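# Stow lit-lamp kits in drawers, return the signalled one

## Task

Some or all of the kits on the tray have a lit lamp beside them, and no two lamps share a colour. Place every kit with a lit lamp into a drawer that held nothing at the beginning, with no drawer getting more than one kit, then close all drawers completely. Kits whose lamps are dark stay on the tray. Later the signal tower shows one of the lamp colours. Return just the kit that had the lamp of that colour to the tray and close every drawer completely again. Nothing may count as finished if it only stays in place because the robot is holding it. At the end, open the grippers and move the arms away.

## Robot and tools

ROBOT. Two arms, left_arm and right_arm, each with 7 joints and a parallel gripper. The names are labels only: left_arm sits on the +y side of the world, and neither name refers to a side of a camera image.

WORLD FRAME. Origin on the table surface midway between the arms. +x points out across the table, +y toward left_arm, +z upward. The state line in each result gives, per arm, end_effector_position (metres, world frame) and end_effector_quat_wxyz. That point is where the pads would meet if closed; the gripper's own +z runs along the fingers and the fingers open and close along its y axis. Printed hand positions can be slightly wrong, more so when the arm is stretched far.

execute_actions. Argument actions is a list holding one item or nothing. An empty list ({"actions": []}) just reports the state. A move item is {"rows": [...], "steps": n}: rows is 1 to 15 lists, steps is 1 to 15 (default 15), each step lasting 1/30 s. Row k is used on step k; if there are fewer rows than steps, the final row repeats. A wait item is {"steps": n} with n up to 300 and no rows; it returns after n steps counted from the previous result, and the simulation keeps running during your reply too. Optional pictures (true/false) controls whether camera images come back. A refused call sends nothing.

ROW LAYOUT. Every row is a single list of 20 plain numbers covering both arms, even if only one moves: left_arm's 7 joint targets, then left gripper position, force_limit, speed; then the same 10 for right_arm. Joint numbers are absolute target angles in radians, in this order with these nominal ranges: waist -2.744..2.744, shoulder -1.784..1.784, upper arm roll -2.901..2.901, elbow -3.042..-0.152, forearm roll -2.807..2.807, wrist pitch 0.544..4.517, wrist roll -3.016..3.016. Actual ends may differ by up to 0.018 rad. A call is refused if a target exceeds a range end by more than 0.018 rad and is also beyond that joint's last reported angle. Targets past the true end are clipped there, and the result may say "joint sent to its limit" (possibly about an earlier action still running); the absence of that message proves nothing.

GRIPPER NUMBERS, each in [-1, 1], absolute settings not offsets. position: +1 fully open (140 mm), about -0.8 pads touching, -1 close until blocked. force_limit: on parts up to 40 mm wide roughly 14 N at -1, 60 N at 0, 107 N at +1. speed: gap changes about 30 mm/s at -1, 140 at 0, 250 at +1. To leave a gripper unchanged, repeat its previous three numbers; a 0 is a real command. To grip, send -1 and confirm object_status is 2. Codes: 0 moving, 1 blocked while opening, 2 blocked while closing, 3 reached target or pads met (thin items may still be held). Stopped fingers hold until the position number changes by at least 0.01 or the object yields/slips. A new force_limit only applies with a new position number (e.g. switch -1 to -0.98) or when the object yields. position_measured is in counts: 3 fully open, 230 pads together, not linear. Fingertips extend about 33 mm past the reported point when closed, 9 mm when open, and move roughly 24 mm outward while closing, so keep clearance above surfaces.

MOTION. Joint speed is capped: each step the sent target stays within a lead of the measured angle (0.248 rad for waist, shoulder, upper arm roll, elbow; 0.677 forearm roll; 0.715 wrist pitch; 1.54 wrist roll), and if targets would shift the gripper more than 70 mm from where it is, all of that arm's targets are pulled back proportionally. Distant goals need several calls. Between calls the arms keep heading for the last row sent, until everything nearly stops or a step is HELD.

RESULT LINES. HELD marks steps on which all or part of your row was not sent. "joint command not followed" means a clearance check altered or blocked joint targets; the rest of the row still ran. Joint positions and Joint velocities list each arm's joints in column order (rad, rad/s). Joint torques are full drive outputs, nonzero even in free air, with offsets and noise. External joint torques estimate outside load per joint, including friction and held weight; "no reading" means none available. MOTOR HOT warns of heating from holding loads; reaching the limit brakes that arm (OVER-TEMPERATURE FAULT).

FAULTS AND HAZARDS. Per-joint load limits (N m): waist 35, shoulder 35, upper arm roll 32, elbow 30, forearm roll 12, wrist pitch 12, wrist roll 12. Outside force on an arm, tool or held item must stay under 40 N (held weight counts). Exceeding either stops that arm for 10 s and drops the rest of the call. Do not let the arms collide or press on each other. Never push or drop anything off the table. Avoid drops, slips, slams, hard impacts and forceful shoving. Held parts may get brief tugs and loose items may be nudged by outside disturbances.

zoom_image. Arguments camera (cam_head_left, cam_head_right, cam_left_wrist, cam_right_wrist) and region [x0, y0, x1, y1] in that camera's pixels, origin top-left, at most 504 by 504. Returns an enlarged crop of its latest image. Image sizes: head cameras 896x504 (pinhole with radial distortion), wrist cameras 616x616 (fisheye). Calibration (K, distortion, T_world_to_cam mapping world to camera) is supplied and may be off by a few degrees and millimetres; wrist camera poses follow their arm's joints.

finished_scene. Argument scene: the number of the current scene. It ends that scene for good and checks the goal, which must already hold and keep holding, so release the kits and move the arms clear first.

Each tool is called after "Request:" as a command line: name --argument value for each argument, lists and objects as JSON in quotes; but a table of rows of numbers goes row by row, as --pt "numbers of a row", without its own name.

## Session

Request:
execute_actions --actions '[]'

Scene clock: 0.00 s of 15600.00 s.
left_arm: end_effector_position=(+0.4309, +0.6673, +0.3597) position_measured=3 object_status=3 end_effector_quat_wxyz=(+0.092, +0.914, -0.355, -0.172) | right_arm: end_effector_position=(+0.5271, -0.0817, +0.2502) position_measured=3 object_status=3 end_effector_quat_wxyz=(-0.390, +0.815, -0.409, +0.127)
Joint positions: left_arm=[ 0.48   0.203 -0.008 -1.428  0.146  1.266 -0.326] | right_arm=[ 0.733  0.017 -0.05  -2.264  1.415  2.995 -1.392]
Joint velocities: left_arm=[ 0.    -0.    -0.001 -0.001  0.002 -0.    -0.   ] | right_arm=[ 0.     0.     0.001  0.001 -0.    -0.001 -0.001]
Joint torques (N m, as the joint torque sensors report them, + toward a larger angle): no reading
External joint torques (N m, as the arm's controller estimates them; a push from outside toward a larger angle lowers the number): no reading

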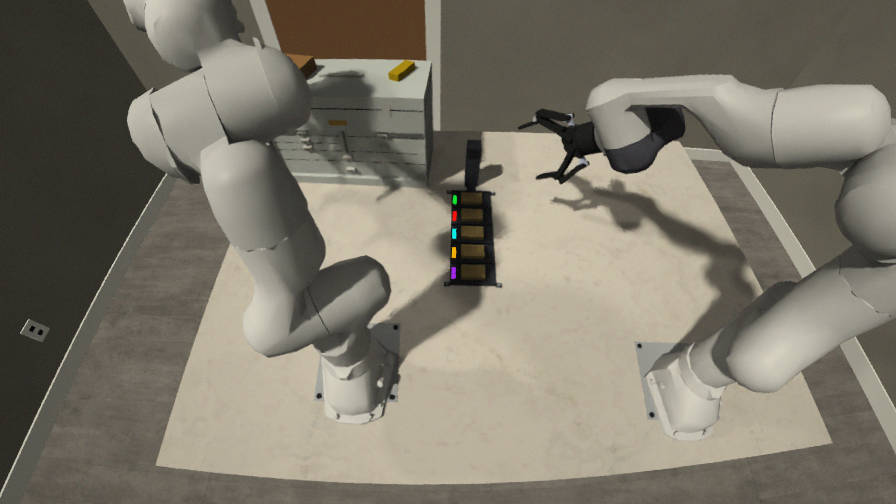

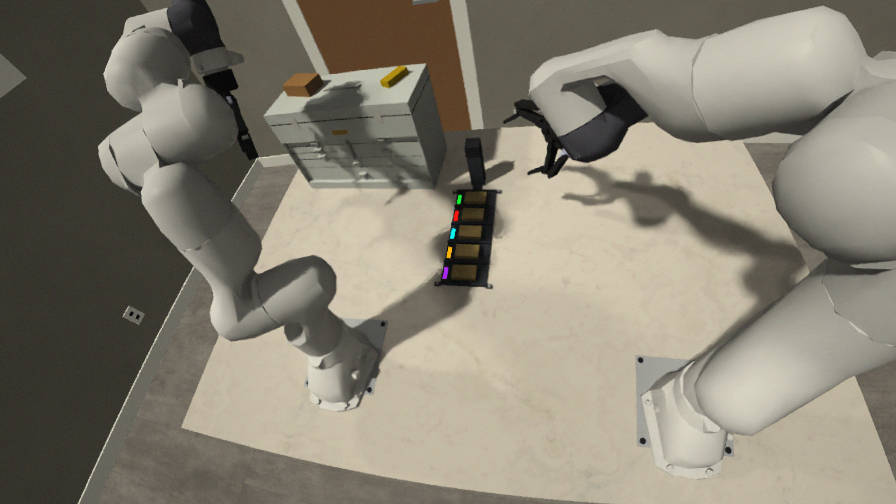

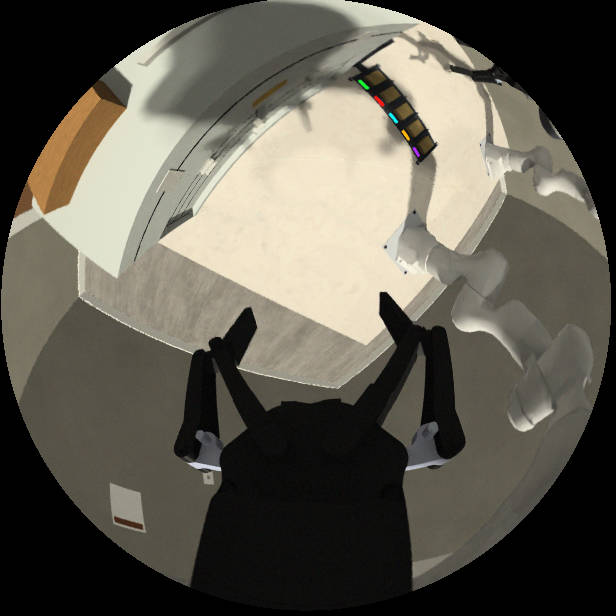

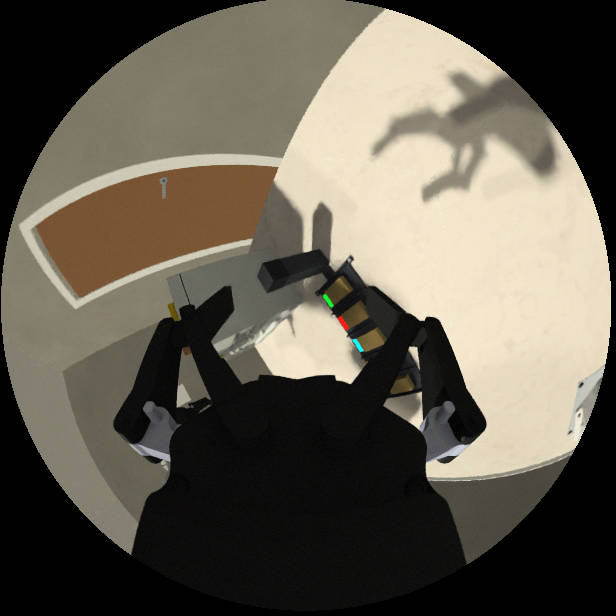

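Request:
zoom_image --camera "cam_head_right" --region '[250, 50, 530, 300]'

Request:
zoom_image --camera "cam_head_left" --region '[250, 50, 530, 300]'

Region (250, 50, 530, 300) of cam_head_right's 896x504 image, scaled by 1.800, with more detail than that image has; it fills the top 450 rows of this view, and the rest is white.

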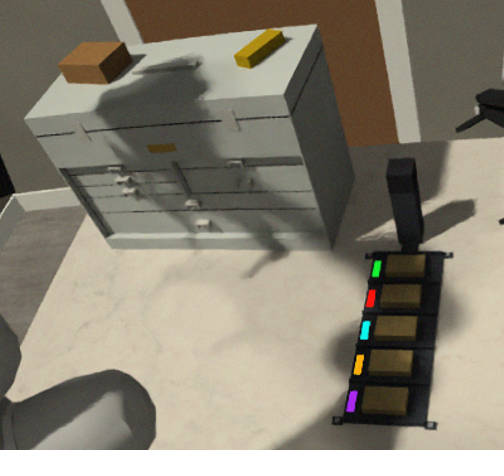

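Region (250, 50, 530, 300) of cam_head_left's 896x504 image, scaled by 1.800, with more detail than that image has; it fills the top 450 rows of this view, and the rest is white.

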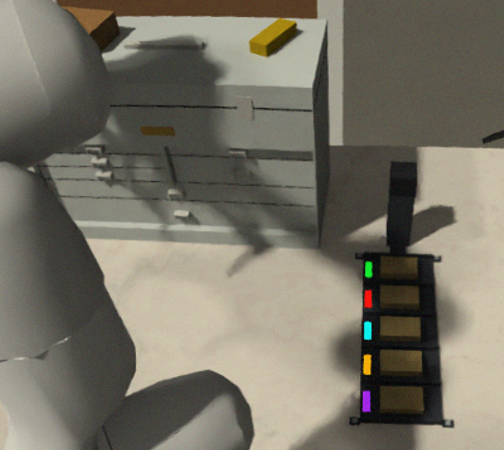

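Request:
execute_actions --actions '[{"rows":[[0.1,-0.694,0,-2.5,0,1.9,-1.571,1,0,0, 0.0,0.017,-0.05,-2.264,1.415,2.995,-1.392,1,0,0]],"steps":15}]' --pictures false

Request:
execute_actions --actions '[{"steps":60}]' --pictures false

Scene clock: 100.80 s of 15600.00 s.
left_arm: end_effector_position=(+0.4571, +0.4464, +0.3869) position_measured=3 object_status=3 end_effector_quat_wxyz=(-0.025, +0.980, -0.192, +0.044) | right_arm: end_effector_position=(+0.6217, -0.3731, +0.2500) position_measured=3 object_status=3 end_effector_quat_wxyz=(-0.353, +0.703, -0.580, +0.210)
Joint positions: left_arm=[ 0.11  -0.438 -0.011 -2.116  0.017  1.778 -1.073] | right_arm=[ 0.277  0.017 -0.046 -2.264  1.415  2.992 -1.392]
Joint velocities: left_arm=[-0.258 -2.339 -0.027 -2.156 -0.148  0.633 -1.624] | right_arm=[-0.912 -0.002 -0.069  0.002  0.    -0.    -0.001]
Joint torques (N m, as the joint torque sensors report them, + toward a larger angle): left_arm=[ 6.09 -1.65  7.48 26.55  1.22  5.51 -0.52] | right_arm=[  3.07 -32.4    1.    23.14  -1.6    1.87   0.07]
External joint torques (N m, as the arm's controller estimates them; a push from outside toward a larger angle lowers the number): left_arm=[-1.76 -1.34 -2.17 -2.43 -0.57  0.81 -0.51] | right_arm=[-0.79 -0.84 -2.    0.84 -0.13  0.12  0.11]
Steps of this call (steps 1 to 90: nothing new was sent; then 97.30 s passed at rest; steps 91 to 105: all 15 steps of this action). Readings (joint positions | what the end effector reports):
91: left_arm=[0.467 0.188 0.000 -1.453 0.138 1.298 -0.363] | right_arm=[0.713 0.017 -0.039 -2.264 1.415 2.993 -1.392] | left_arm position_measured=3 object_status=3 | right_arm position_measured=3 object_status=3
92: left_arm=[0.449 0.167 0.005 -1.481 0.129 1.332 -0.403] | right_arm=[0.687 0.017 -0.036 -2.264 1.415 2.992 -1.392] | left_arm position_measured=3 object_status=3 | right_arm position_measured=3 object_status=3
94: left_arm=[0.402 0.118 0.007 -1.536 0.111 1.397 -0.482] | right_arm=[0.628 0.017 -0.036 -2.264 1.415 2.992 -1.392] | left_arm position_measured=3 object_status=3 | right_arm position_measured=3 object_status=3
98: left_arm=[0.288 0.002 0.005 -1.658 0.078 1.520 -0.643] | right_arm=[0.502 0.017 -0.041 -2.264 1.415 2.992 -1.392] | left_arm position_measured=3 object_status=3 | right_arm position_measured=3 object_status=3
105: the state above

Scene clock: 102.80 s of 15600.00 s.
left_arm: end_effector_position=(+0.3780, +0.4337, +0.3100) position_measured=3 object_status=3 end_effector_quat_wxyz=(-0.005, +0.998, +0.053, +0.044) | right_arm: end_effector_position=(+0.6114, -0.5673, +0.2502) position_measured=3 object_status=3 end_effector_quat_wxyz=(-0.319, +0.614, -0.674, +0.259)
Joint positions: left_arm=[ 0.102 -0.692 -0.002 -2.499  0.003  1.896 -1.564] | right_arm=[ 0.     0.017 -0.052 -2.264  1.415  2.995 -1.392]
Joint velocities: left_arm=[-0.001 -0.001  0.    -0.    -0.001 -0.    -0.002] | right_arm=[ 0.001 -0.002  0.001 -0.001 -0.001 -0.    -0.   ]
Joint torques (N m, as the joint torque sensors report them, + toward a larger angle): left_arm=[-1.9  -8.78  2.   23.71  0.39  3.44 -0.31] | right_arm=[  0.15 -32.71  -0.01  23.17  -1.53   1.68   0.07]
External joint torques (N m, as the arm's controller estimates them; a push from outside toward a larger angle lowers the number): left_arm=[-1.88 -0.11  2.61 -0.93 -0.46  0.72 -0.32] | right_arm=[ 0.02 -1.68 -0.08  0.44  0.01 -0.04  0.12]
Steps of this call (steps 1 to 60: the robot went on to your last target). Readings (joint positions | what the end effector reports):
1: left_arm=[0.104 -0.520 -0.011 -2.193 0.013 1.800 -1.124] | right_arm=[0.244 0.017 -0.046 -2.264 1.415 2.992 -1.392] | left_arm position_measured=3 object_status=3 | right_arm position_measured=3 object_status=3
2: left_arm=[0.102 -0.591 -0.010 -2.265 0.011 1.819 -1.169] | right_arm=[0.211 0.017 -0.046 -2.264 1.415 2.992 -1.392] | left_arm position_measured=3 object_status=3 | right_arm position_measured=3 object_status=3
4: left_arm=[0.102 -0.664 -0.006 -2.376 0.008 1.843 -1.241] | right_arm=[0.146 0.017 -0.047 -2.264 1.415 2.992 -1.392] | left_arm position_measured=3 object_status=3 | right_arm position_measured=3 object_status=3
8: left_arm=[0.102 -0.684 -0.003 -2.483 0.004 1.868 -1.356] | right_arm=[0.032 0.017 -0.055 -2.264 1.415 2.993 -1.392] | left_arm position_measured=3 object_status=3 | right_arm position_measured=3 object_status=3
60: the state above
All arms were judged still, so your last target was given up. Only a new action makes them travel on or press farther. Fingers that are still opening or closing keep moving.

Request:
execute_actions --actions '[{"rows":[[0.1,-0.694,0,-2.949,0,2.897,-1.571,1,0,0, 0.0,0.017,-0.05,-2.264,1.415,2.995,-1.392,1,0,0]],"steps":15}]' --pictures false

Request:
execute_actions --actions '[{"steps":45}]'

Scene clock: 118.03 s of 15600.00 s.
left_arm: end_effector_position=(+0.4632, +0.4430, +0.2281) position_measured=3 object_status=3 end_effector_quat_wxyz=(-0.018, +0.959, +0.051, +0.277) | right_arm: end_effector_position=(+0.6114, -0.5673, +0.2502) position_measured=3 object_status=3 end_effector_quat_wxyz=(-0.319, +0.614, -0.674, +0.259)
Joint positions: left_arm=[ 0.102 -0.692 -0.002 -2.946  0.002  2.817 -1.564] | right_arm=[ 0.     0.017 -0.052 -2.264  1.415  2.995 -1.392]
Joint velocities: left_arm=[-0.001 -0.016  0.    -0.003 -0.001  0.464 -0.   ] | right_arm=[-0.    -0.     0.002  0.001 -0.    -0.001  0.   ]
Joint torques (N m, as the joint torque sensors report them, + toward a larger angle): left_arm=[-1.96 -7.1   1.42 21.01  0.3   3.94 -0.25] | right_arm=[ -0.15 -32.7    0.27  22.87  -1.55   1.63   0.07]
External joint torques (N m, as the arm's controller estimates them; a push from outside toward a larger angle lowers the number): left_arm=[-1.95 -0.22  2.02 -1.79 -0.37  0.78 -0.27] | right_arm=[-0.32 -1.76  0.16  0.18 -0.01 -0.08  0.12]
Steps of this call (steps 1 to 90: nothing new was sent; then 11.73 s passed at rest; steps 91 to 105: all 15 steps of this action). Readings (joint positions | what the end effector reports):
91: left_arm=[0.102 -0.699 -0.002 -2.530 0.003 1.967 -1.564] | right_arm=[0.000 0.017 -0.052 -2.264 1.415 2.995 -1.392] | left_arm position_measured=3 object_status=3 | right_arm position_measured=3 object_status=3
92: left_arm=[0.102 -0.702 -0.002 -2.576 0.003 2.050 -1.564] | right_arm=[0.000 0.017 -0.052 -2.264 1.415 2.995 -1.392] | left_arm position_measured=3 object_status=3 | right_arm position_measured=3 object_status=3
94: left_arm=[0.102 -0.701 -0.002 -2.690 0.003 2.243 -1.564] | right_arm=[0.000 0.017 -0.052 -2.264 1.415 2.995 -1.392] | left_arm position_measured=3 object_status=3 | right_arm position_measured=3 object_status=3
98: left_arm=[0.102 -0.688 -0.002 -2.909 0.002 2.592 -1.564] | right_arm=[0.000 0.017 -0.052 -2.264 1.415 2.995 -1.392] | left_arm position_measured=3 object_status=3 | right_arm position_measured=3 object_status=3
105: the state above

Scene clock: 119.53 s of 15600.00 s.
left_arm: end_effector_position=(+0.4786, +0.4447, +0.2465) position_measured=3 object_status=3 end_effector_quat_wxyz=(-0.020, +0.948, +0.050, +0.313) | right_arm: end_effector_position=(+0.6114, -0.5673, +0.2502) position_measured=3 object_status=3 end_effector_quat_wxyz=(-0.319, +0.614, -0.674, +0.259)
Joint positions: left_arm=[ 0.102 -0.692 -0.002 -2.948  0.002  2.893 -1.564] | right_arm=[ 0.     0.017 -0.052 -2.264  1.415  2.995 -1.392]
Joint velocities: left_arm=[ 0.    -0.001 -0.001 -0.001  0.001  0.     0.001] | right_arm=[-0.001 -0.001  0.     0.     0.001 -0.001  0.   ]
Joint torques (N m, as the joint torque sensors report them, + toward a larger angle): left_arm=[-1.65 -8.01  1.21 21.44  0.26  4.21 -0.25] | right_arm=[  0.42 -32.98  -0.06  23.    -1.5    1.64   0.02]
External joint torques (N m, as the arm's controller estimates them; a push from outside toward a larger angle lowers the number): left_arm=[-1.67 -0.46  1.8  -2.09 -0.41  0.76 -0.27] | right_arm=[ 0.45 -1.98  0.03  0.24  0.04 -0.1   0.06]
Steps of this call (steps 1 to 30: the robot went on to your last target; steps 31 to 45: nothing new was sent). Readings (joint positions | what the end effector reports):
1: left_arm=[0.102 -0.692 -0.002 -2.946 0.002 2.831 -1.564] | right_arm=[0.000 0.017 -0.052 -2.264 1.415 2.995 -1.392] | left_arm position_measured=3 object_status=3 | right_arm position_measured=3 object_status=3
2: left_arm=[0.102 -0.692 -0.002 -2.946 0.002 2.842 -1.564] | right_arm=[0.000 0.017 -0.052 -2.264 1.415 2.995 -1.392] | left_arm position_measured=3 object_status=3 | right_arm position_measured=3 object_status=3
4: left_arm=[0.102 -0.692 -0.002 -2.947 0.002 2.859 -1.564] | right_arm=[0.000 0.017 -0.052 -2.264 1.415 2.995 -1.392] | left_arm position_measured=3 object_status=3 | right_arm position_measured=3 object_status=3
8: left_arm=[0.102 -0.692 -0.002 -2.947 0.002 2.878 -1.564] | right_arm=[0.000 0.017 -0.052 -2.264 1.415 2.995 -1.392] | left_arm position_measured=3 object_status=3 | right_arm position_measured=3 object_status=3
45: the state above
All arms were judged still, so your last target was given up. Only a new action makes them travel on or press farther. Fingers that are still opening or closing keep moving.
camera_calibration (this result's frames):
cam_left_wrist: T_world_to_cam=[[0.0122442, -0.989144, -0.14644, 0.478284], [-0.980115, 0.017135, -0.197689, 0.523272], [0.198052, 0.145949, -0.969265, 0.269788], [0, 0, 0, 1]] pos_world=[0.453578, 0.42475, 0.434982]
cam_right_wrist: T_world_to_cam=[[-0.674779, 0.112833, -0.729344, 0.656205], [-0.245913, 0.897395, 0.366346, 0.559092], [0.695845, 0.426558, -0.577796, 0.137362], [0, 0, 0, 1]] pos_world=[0.484698, -0.63436, 0.353145]

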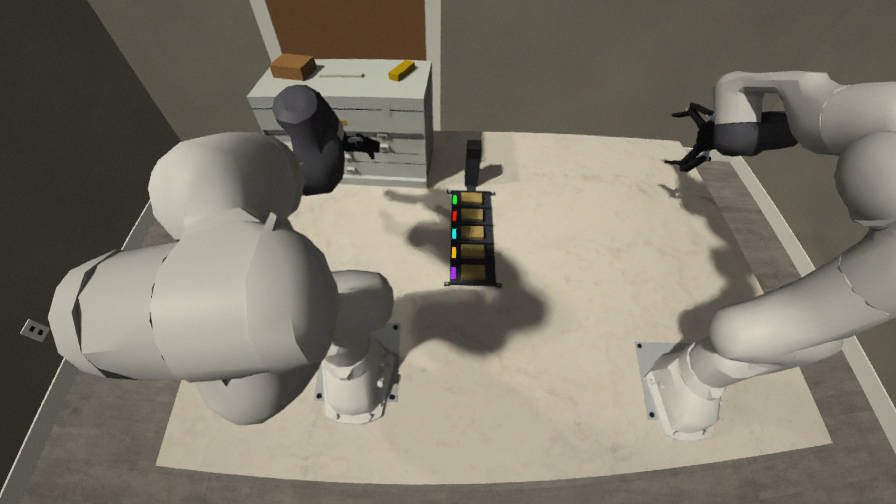

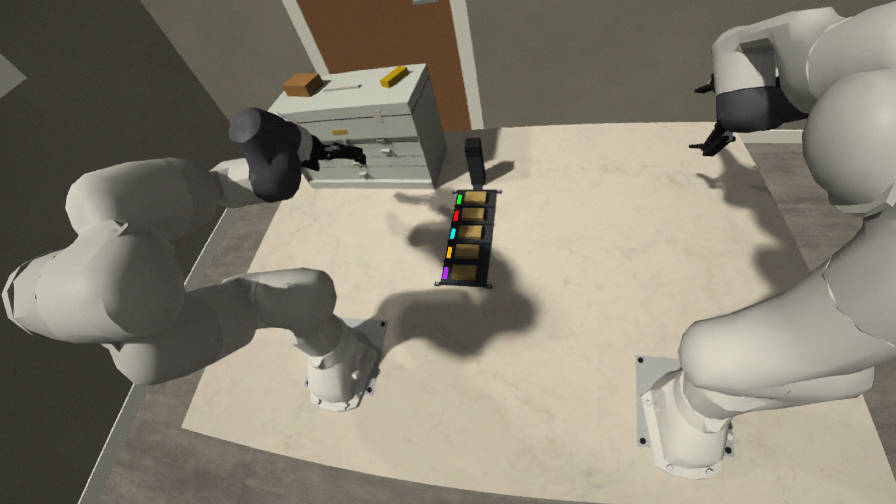

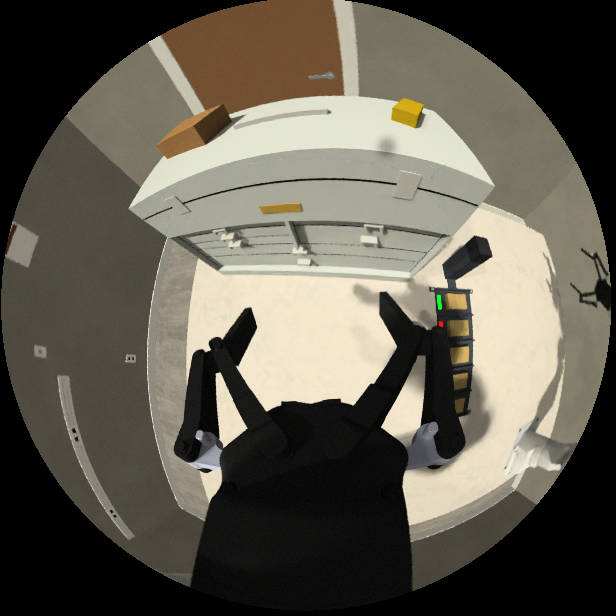

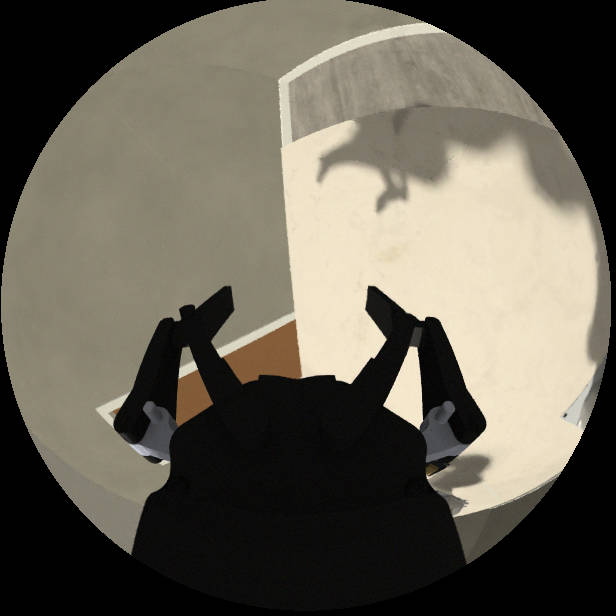

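Request:
zoom_image --camera "cam_left_wrist" --region '[150, 190, 470, 300]'

Region (150, 190, 470, 300) of cam_left_wrist's 616x616 image, scaled by 1.575, with more detail than that image has; it fills the top 173 rows of this view, and the rest is white.

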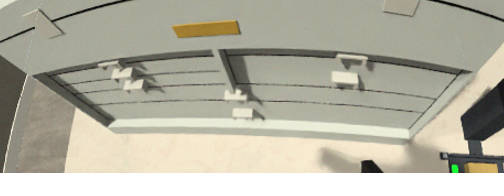

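Request:
execute_actions --actions '[{"rows":[[0.1,-0.694,0,-2.949,0,3.1,1.571,1,0,0, 0.0,0.017,-0.05,-2.264,1.415,2.995,-1.392,1,0,0]],"steps":15}]' --pictures false

Request:
execute_actions --actions '[{"steps":60}]'

Scene clock: 135.70 s of 15600.00 s.
left_arm: end_effector_position=(+0.5120, +0.4484, +0.2991) position_measured=3 object_status=3 end_effector_quat_wxyz=(+0.372, -0.448, +0.798, -0.155) | right_arm: end_effector_position=(+0.6114, -0.5673, +0.2502) position_measured=3 object_status=3 end_effector_quat_wxyz=(-0.319, +0.614, -0.674, +0.259)
Joint positions: left_arm=[ 0.102 -0.693 -0.002 -2.949  0.002  3.086  0.661] | right_arm=[ 0.     0.017 -0.052 -2.264  1.415  2.995 -1.392]
Joint velocities: left_arm=[-0.001  0.    -0.001 -0.001 -0.     0.062  2.988] | right_arm=[-0.    -0.    -0.001 -0.    -0.001  0.001 -0.001]
Joint torques (N m, as the joint torque sensors report them, + toward a larger angle): left_arm=[-1.68 -7.75  1.44 23.21  0.31  4.19  1.05] | right_arm=[  0.   -32.28  -0.15  22.7   -1.55   1.61  -0.01]
External joint torques (N m, as the arm's controller estimates them; a push from outside toward a larger angle lowers the number): left_arm=[-1.71 -0.38  1.94 -0.16 -0.26  0.82  1.15] | right_arm=[ 0.12 -1.35  0.02  0.01 -0.02 -0.14  0.03]
Steps of this call (steps 1 to 90: nothing new was sent; then 12.67 s passed at rest; steps 91 to 105: all 15 steps of this action). Readings (joint positions | what the end effector reports):
91: left_arm=[0.102 -0.692 -0.002 -2.950 0.002 2.924 -1.417] | right_arm=[0.000 0.017 -0.052 -2.264 1.415 2.995 -1.392] | left_arm position_measured=3 object_status=3 | right_arm position_measured=3 object_status=3
92: left_arm=[0.102 -0.692 -0.002 -2.950 0.002 2.955 -1.259] | right_arm=[0.000 0.017 -0.052 -2.264 1.415 2.995 -1.392] | left_arm position_measured=3 object_status=3 | right_arm position_measured=3 object_status=3
94: left_arm=[0.102 -0.692 -0.002 -2.950 0.002 3.002 -0.942] | right_arm=[0.000 0.017 -0.052 -2.264 1.415 2.995 -1.392] | left_arm position_measured=3 object_status=3 | right_arm position_measured=3 object_status=3
98: left_arm=[0.102 -0.693 -0.002 -2.949 0.002 3.054 -0.310] | right_arm=[0.000 0.017 -0.052 -2.264 1.415 2.995 -1.392] | left_arm position_measured=3 object_status=3 | right_arm position_measured=3 object_status=3
105: the state above

Scene clock: 137.70 s of 15600.00 s.
left_arm: end_effector_position=(+0.5135, +0.4486, +0.3021) position_measured=3 object_status=3 end_effector_quat_wxyz=(+0.407, -0.055, +0.912, +0.023) | right_arm: end_effector_position=(+0.6114, -0.5673, +0.2502) position_measured=3 object_status=3 end_effector_quat_wxyz=(-0.319, +0.614, -0.674, +0.259)
Joint positions: left_arm=[ 0.102 -0.693 -0.002 -2.949  0.002  3.096  1.563] | right_arm=[ 0.     0.017 -0.052 -2.264  1.415  2.995 -1.392]
Joint velocities: left_arm=[ 0.     0.001  0.     0.    -0.    -0.     0.004] | right_arm=[ 0.    -0.    -0.001  0.002 -0.    -0.001  0.   ]
Joint torques (N m, as the joint torque sensors report them, + toward a larger angle): left_arm=[-1.4  -7.67  1.27 23.28  0.34  4.22  0.51] | right_arm=[  0.11 -32.84  -0.14  22.8   -1.52   1.62   0.01]
External joint torques (N m, as the arm's controller estimates them; a push from outside toward a larger angle lowers the number): left_arm=[-1.4  -0.18  1.83 -0.23 -0.29  0.83  0.53] | right_arm=[ 0.17 -1.8  -0.02  0.04  0.02 -0.12  0.05]
Steps of this call (steps 1 to 60: the robot went on to your last target). Readings (joint positions | what the end effector reports):
1: left_arm=[0.102 -0.693 -0.002 -2.949 0.002 3.087 0.755] | right_arm=[0.000 0.017 -0.052 -2.264 1.415 2.995 -1.392] | left_arm position_measured=3 object_status=3 | right_arm position_measured=3 object_status=3
2: left_arm=[0.102 -0.693 -0.002 -2.949 0.002 3.089 0.839] | right_arm=[0.000 0.017 -0.052 -2.264 1.415 2.995 -1.392] | left_arm position_measured=3 object_status=3 | right_arm position_measured=3 object_status=3
4: left_arm=[0.102 -0.693 -0.002 -2.949 0.002 3.091 0.982] | right_arm=[0.000 0.017 -0.052 -2.264 1.415 2.995 -1.392] | left_arm position_measured=3 object_status=3 | right_arm position_measured=3 object_status=3
8: left_arm=[0.102 -0.693 -0.002 -2.949 0.002 3.094 1.189] | right_arm=[0.000 0.017 -0.052 -2.264 1.415 2.995 -1.392] | left_arm position_measured=3 object_status=3 | right_arm position_measured=3 object_status=3
60: the state above
All arms were judged still, so your last target was given up. Only a new action makes them travel on or press farther. Fingers that are still opening or closing keep moving.
camera_calibration (this result's frames):
cam_left_wrist: T_world_to_cam=[[0.0297763, 0.996526, 0.0777732, -0.477608], [0.301163, -0.0831363, 0.949942, -0.391256], [0.953108, -0.00486337, -0.302592, -0.205216], [0, 0, 0, 1]] pos_world=[0.327646, 0.442423, 0.346719]
cam_right_wrist: T_world_to_cam=[[-0.67478, 0.11283, -0.729343, 0.656203], [-0.245917, 0.897393, 0.366347, 0.55909], [0.695843, 0.426562, -0.577796, 0.137363], [0, 0, 0, 1]] pos_world=[0.484699, -0.634357, 0.353145]

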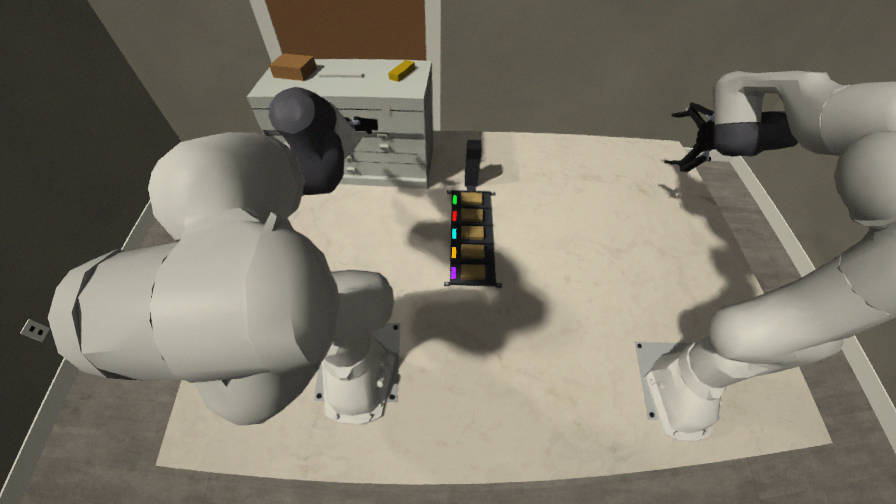

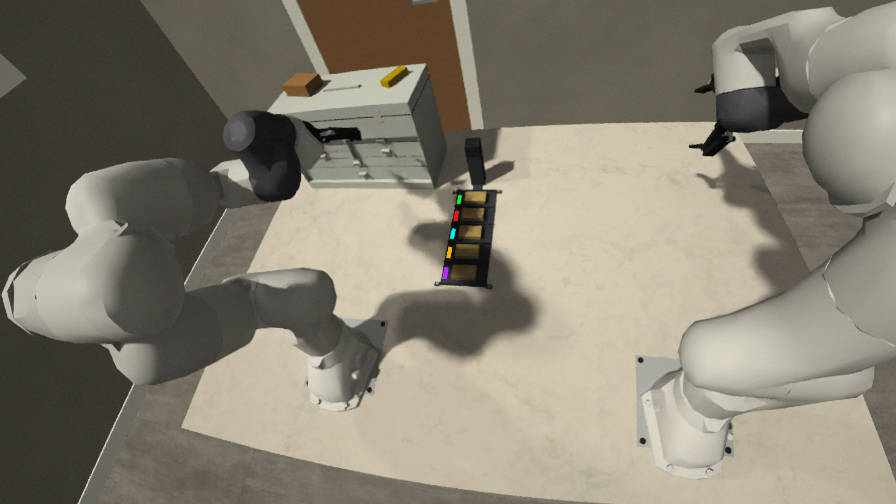

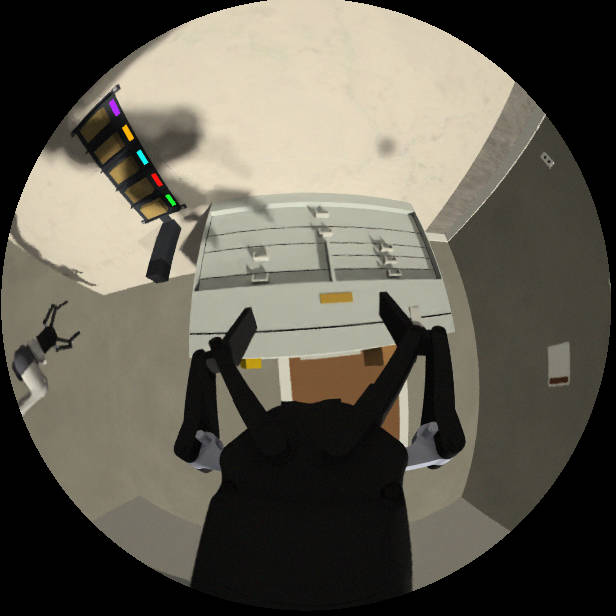

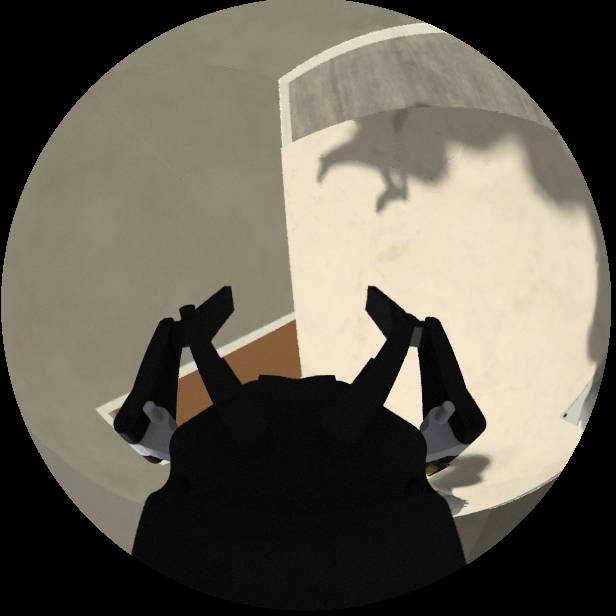

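Request:
zoom_image --camera "cam_left_wrist" --region '[180, 180, 460, 320]'

Region (180, 180, 460, 320) of cam_left_wrist's 616x616 image, scaled by 1.800, with more detail than that image has.

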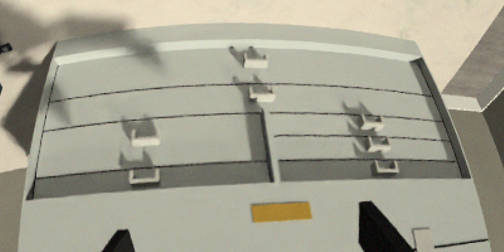

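Request:
execute_actions --actions '[{"rows":[[0.14,-0.31,0,-2.83,0,3.21,1.67,-0.1,0,0, 0.0,0.017,-0.05,-2.264,1.415,2.995,-1.392,1,0,0]],"steps":15}]' --pictures false

Request:
execute_actions --actions '[{"rows":[[0.18,0.0675,0,-2.715,0,3.324,1.77,-0.1,0,0, 0.0,0.017,-0.05,-2.264,1.415,2.995,-1.392,1,0,0]],"steps":15}]' --pictures false

Request:
execute_actions --actions '[{"steps":30}]'

Scene clock: 258.20 s of 15600.00 s.
left_arm: end_effector_position=(+0.5447, +0.4710, +0.2024) position_measured=108 object_status=0 end_effector_quat_wxyz=(+0.331, -0.035, +0.942, +0.037) | right_arm: end_effector_position=(+0.6114, -0.5673, +0.2502) position_measured=3 object_status=3 end_effector_quat_wxyz=(-0.319, +0.614, -0.674, +0.259)
Joint positions: left_arm=[ 0.137 -0.312 -0.002 -2.832  0.002  3.199  1.644] | right_arm=[ 0.     0.017 -0.052 -2.264  1.415  2.995 -1.392]
Joint velocities: left_arm=[-0.     0.001 -0.002  0.011 -0.001  0.043  0.065] | right_arm=[ 0.001  0.     0.001  0.001 -0.001 -0.    -0.001]
Joint torques (N m, as the joint torque sensors report them, + toward a larger angle): left_arm=[  0.78 -16.29   1.28  21.43   0.29   4.24   0.38] | right_arm=[  0.37 -32.52   0.18  23.07  -1.52   1.61  -0.02]
External joint torques (N m, as the arm's controller estimates them; a push from outside toward a larger angle lowers the number): left_arm=[ 0.87  0.84  1.64  1.23 -0.19  0.9   0.4 ] | right_arm=[ 0.31 -1.67  0.18  0.44  0.01 -0.11  0.03]
Steps of this call (steps 1 to 90: nothing new was sent; then 117.00 s passed at rest; steps 91 to 105: all 15 steps of this action). Readings (joint positions | what the end effector reports):
91: left_arm=[0.110 -0.643 -0.003 -2.918 0.002 3.116 1.574] | right_arm=[0.000 0.017 -0.052 -2.264 1.415 2.995 -1.392] | left_arm position_measured=3 object_status=0 | right_arm position_measured=3 object_status=3
92: left_arm=[0.120 -0.568 -0.002 -2.879 0.002 3.136 1.583] | right_arm=[0.000 0.017 -0.052 -2.264 1.415 2.995 -1.392] | left_arm position_measured=10 object_status=0 | right_arm position_measured=3 object_status=3
94: left_arm=[0.129 -0.438 -0.002 -2.846 0.002 3.160 1.598] | right_arm=[0.000 0.017 -0.052 -2.264 1.415 2.995 -1.392] | left_arm position_measured=25 object_status=0 | right_arm position_measured=3 object_status=3
98: left_arm=[0.136 -0.323 -0.002 -2.841 0.002 3.180 1.621] | right_arm=[0.000 0.017 -0.052 -2.264 1.415 2.995 -1.392] | left_arm position_measured=55 object_status=0 | right_arm position_measured=3 object_status=3
105: the state above

Scene clock: 258.70 s of 15600.00 s.
left_arm: end_effector_position=(+0.5518, +0.4942, +0.0816) position_measured=141 object_status=3 end_effector_quat_wxyz=(+0.257, -0.010, +0.965, +0.046) | right_arm: end_effector_position=(+0.6114, -0.5673, +0.2502) position_measured=3 object_status=3 end_effector_quat_wxyz=(-0.319, +0.614, -0.674, +0.259)
Joint positions: left_arm=[ 0.177  0.066 -0.002 -2.717  0.002  3.312  1.739] | right_arm=[ 0.     0.017 -0.052 -2.264  1.415  2.995 -1.392]
Joint velocities: left_arm=[ 0.001  0.     0.     0.016 -0.002  0.052  0.081] | right_arm=[-0.     0.001  0.    -0.    -0.001 -0.    -0.001]
Joint torques (N m, as the joint torque sensors report them, + toward a larger angle): left_arm=[  1.37 -25.58   1.19  15.88   0.13   4.14   0.57] | right_arm=[ -0.01 -32.52   0.    22.68  -1.53   1.61   0.04]
External joint torques (N m, as the arm's controller estimates them; a push from outside toward a larger angle lowers the number): left_arm=[ 1.36  0.32  1.13  0.05 -0.15  0.91  0.58] | right_arm=[-0.05 -1.67  0.01  0.03  0.01 -0.11  0.08]
Steps of this call (steps 1 to 15: all 15 steps of this action). Readings (joint positions | what the end effector reports):
1: left_arm=[0.146 -0.264 -0.004 -2.799 0.002 3.222 1.655] | right_arm=[0.000 0.017 -0.052 -2.264 1.415 2.995 -1.392] | left_arm position_measured=116 object_status=0 | right_arm position_measured=3 object_status=3
2: left_arm=[0.156 -0.193 -0.003 -2.762 0.002 3.242 1.666] | right_arm=[0.000 0.017 -0.052 -2.264 1.415 2.995 -1.392] | left_arm position_measured=123 object_status=0 | right_arm position_measured=3 object_status=3
4: left_arm=[0.167 -0.077 -0.002 -2.734 0.002 3.265 1.681] | right_arm=[0.000 0.017 -0.052 -2.264 1.415 2.995 -1.392] | left_arm position_measured=139 object_status=0 | right_arm position_measured=3 object_status=3
8: left_arm=[0.176 0.051 -0.002 -2.726 0.002 3.290 1.710] | right_arm=[0.000 0.017 -0.052 -2.264 1.415 2.995 -1.392] | left_arm position_measured=141 object_status=0 | right_arm position_measured=3 object_status=3
15: the state above

Scene clock: 259.70 s of 15600.00 s.
left_arm: end_effector_position=(+0.5541, +0.4947, +0.0838) position_measured=141 object_status=3 end_effector_quat_wxyz=(+0.261, +0.002, +0.964, +0.050) | right_arm: end_effector_position=(+0.6114, -0.5673, +0.2502) position_measured=3 object_status=3 end_effector_quat_wxyz=(-0.319, +0.614, -0.674, +0.259)
Joint positions: left_arm=[ 0.177  0.066 -0.002 -2.716  0.002  3.32   1.762] | right_arm=[ 0.     0.017 -0.052 -2.264  1.415  2.995 -1.392]
Joint velocities: left_arm=[ 0.001 -0.001  0.    -0.     0.001 -0.     0.003] | right_arm=[-0.     0.    -0.001 -0.    -0.001  0.001 -0.001]
Joint torques (N m, as the joint torque sensors report them, + toward a larger angle): left_arm=[  0.76 -25.2    1.91  16.99   0.11   4.05   0.41] | right_arm=[ -0.18 -32.66  -0.07  23.04  -1.54   1.6    0.02]
External joint torques (N m, as the arm's controller estimates them; a push from outside toward a larger angle lowers the number): left_arm=[ 0.74  1.18  1.83  0.62 -0.18  0.71  0.41] | right_arm=[-0.07 -1.71  0.11  0.37 -0.01 -0.14  0.06]
Steps of this call (steps 1 to 30: the robot went on to your last target). Readings (joint positions | what the end effector reports):
1: left_arm=[0.177 0.066 -0.002 -2.717 0.002 3.313 1.741] | right_arm=[0.000 0.017 -0.052 -2.264 1.415 2.995 -1.392] | left_arm position_measured=141 object_status=3 | right_arm position_measured=3 object_status=3
2: left_arm=[0.177 0.066 -0.002 -2.717 0.002 3.314 1.743] | right_arm=[0.000 0.017 -0.052 -2.264 1.415 2.995 -1.392] | left_arm position_measured=141 object_status=3 | right_arm position_measured=3 object_status=3
4: left_arm=[0.177 0.066 -0.002 -2.717 0.002 3.316 1.747] | right_arm=[0.000 0.017 -0.052 -2.264 1.415 2.995 -1.392] | left_arm position_measured=141 object_status=3 | right_arm position_measured=3 object_status=3
8: left_arm=[0.177 0.066 -0.002 -2.717 0.002 3.318 1.753] | right_arm=[0.000 0.017 -0.052 -2.264 1.415 2.995 -1.392] | left_arm position_measured=141 object_status=3 | right_arm position_measured=3 object_status=3
30: the state above
All arms were judged still, so your last target was given up. Only a new action makes them travel on or press farther. Fingers that are still opening or closing keep moving.
camera_calibration (this result's frames):
cam_left_wrist: T_world_to_cam=[[0.142913, 0.981382, 0.128317, -0.56724], [0.569337, -0.187565, 0.800422, -0.276673], [0.809587, -0.041335, -0.585543, -0.188436], [0, 0, 0, 1]] pos_world=[0.391141, 0.496995, 0.183905]
cam_right_wrist: T_world_to_cam=[[-0.674781, 0.112821, -0.729344, 0.656199], [-0.245929, 0.89739, 0.366347, 0.559089], [0.695837, 0.426571, -0.577796, 0.137367], [0, 0, 0, 1]] pos_world=[0.484702, -0.63435, 0.353145]

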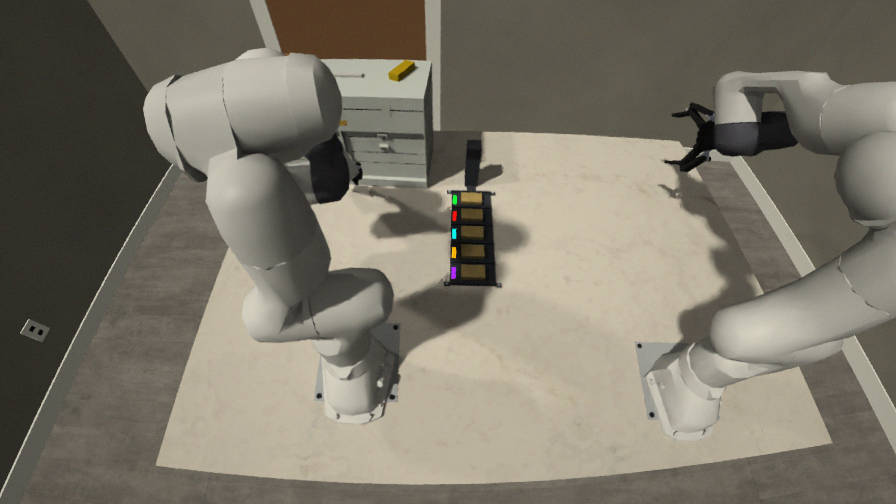

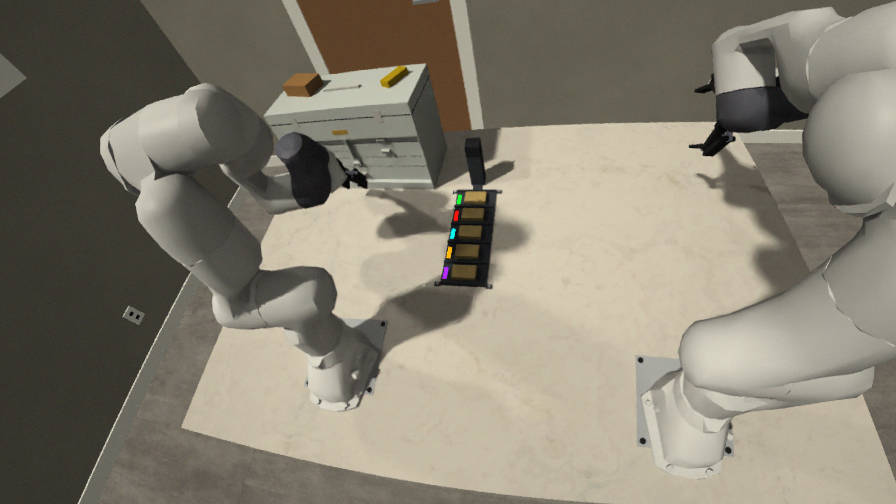

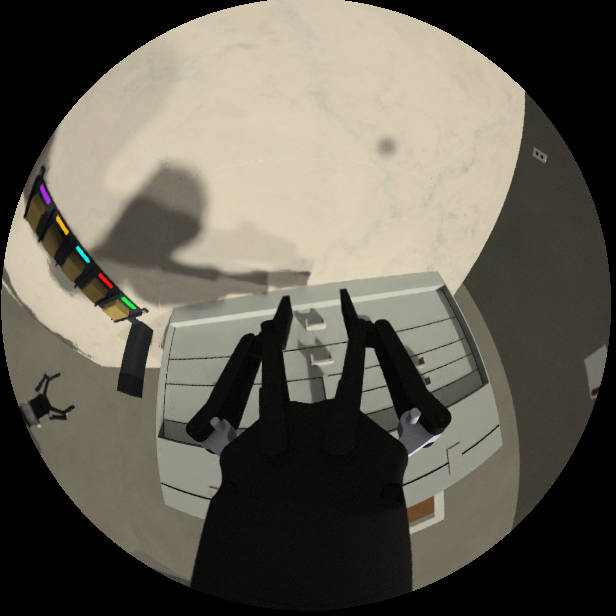

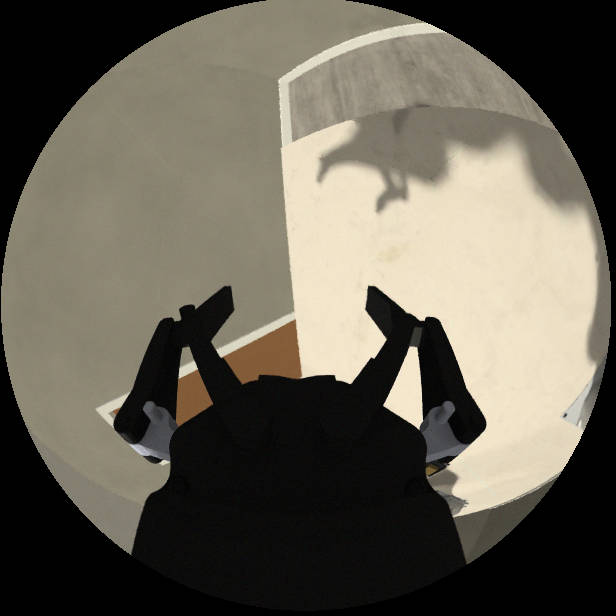

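Request:
zoom_image --camera "cam_left_wrist" --region '[240, 260, 400, 400]'

Region (240, 260, 400, 400) of cam_left_wrist's 616x616 image, scaled by 3.150, with more detail than that image has; it fills the top 441 rows of this view, and the rest is white.

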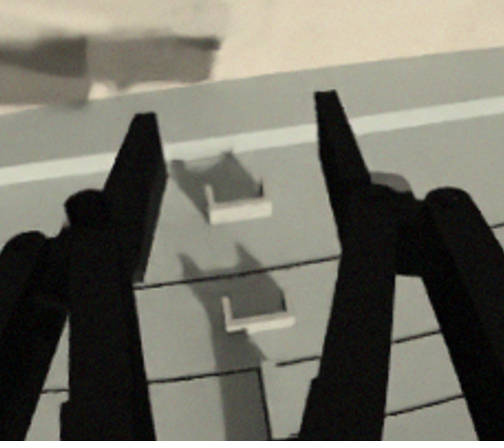

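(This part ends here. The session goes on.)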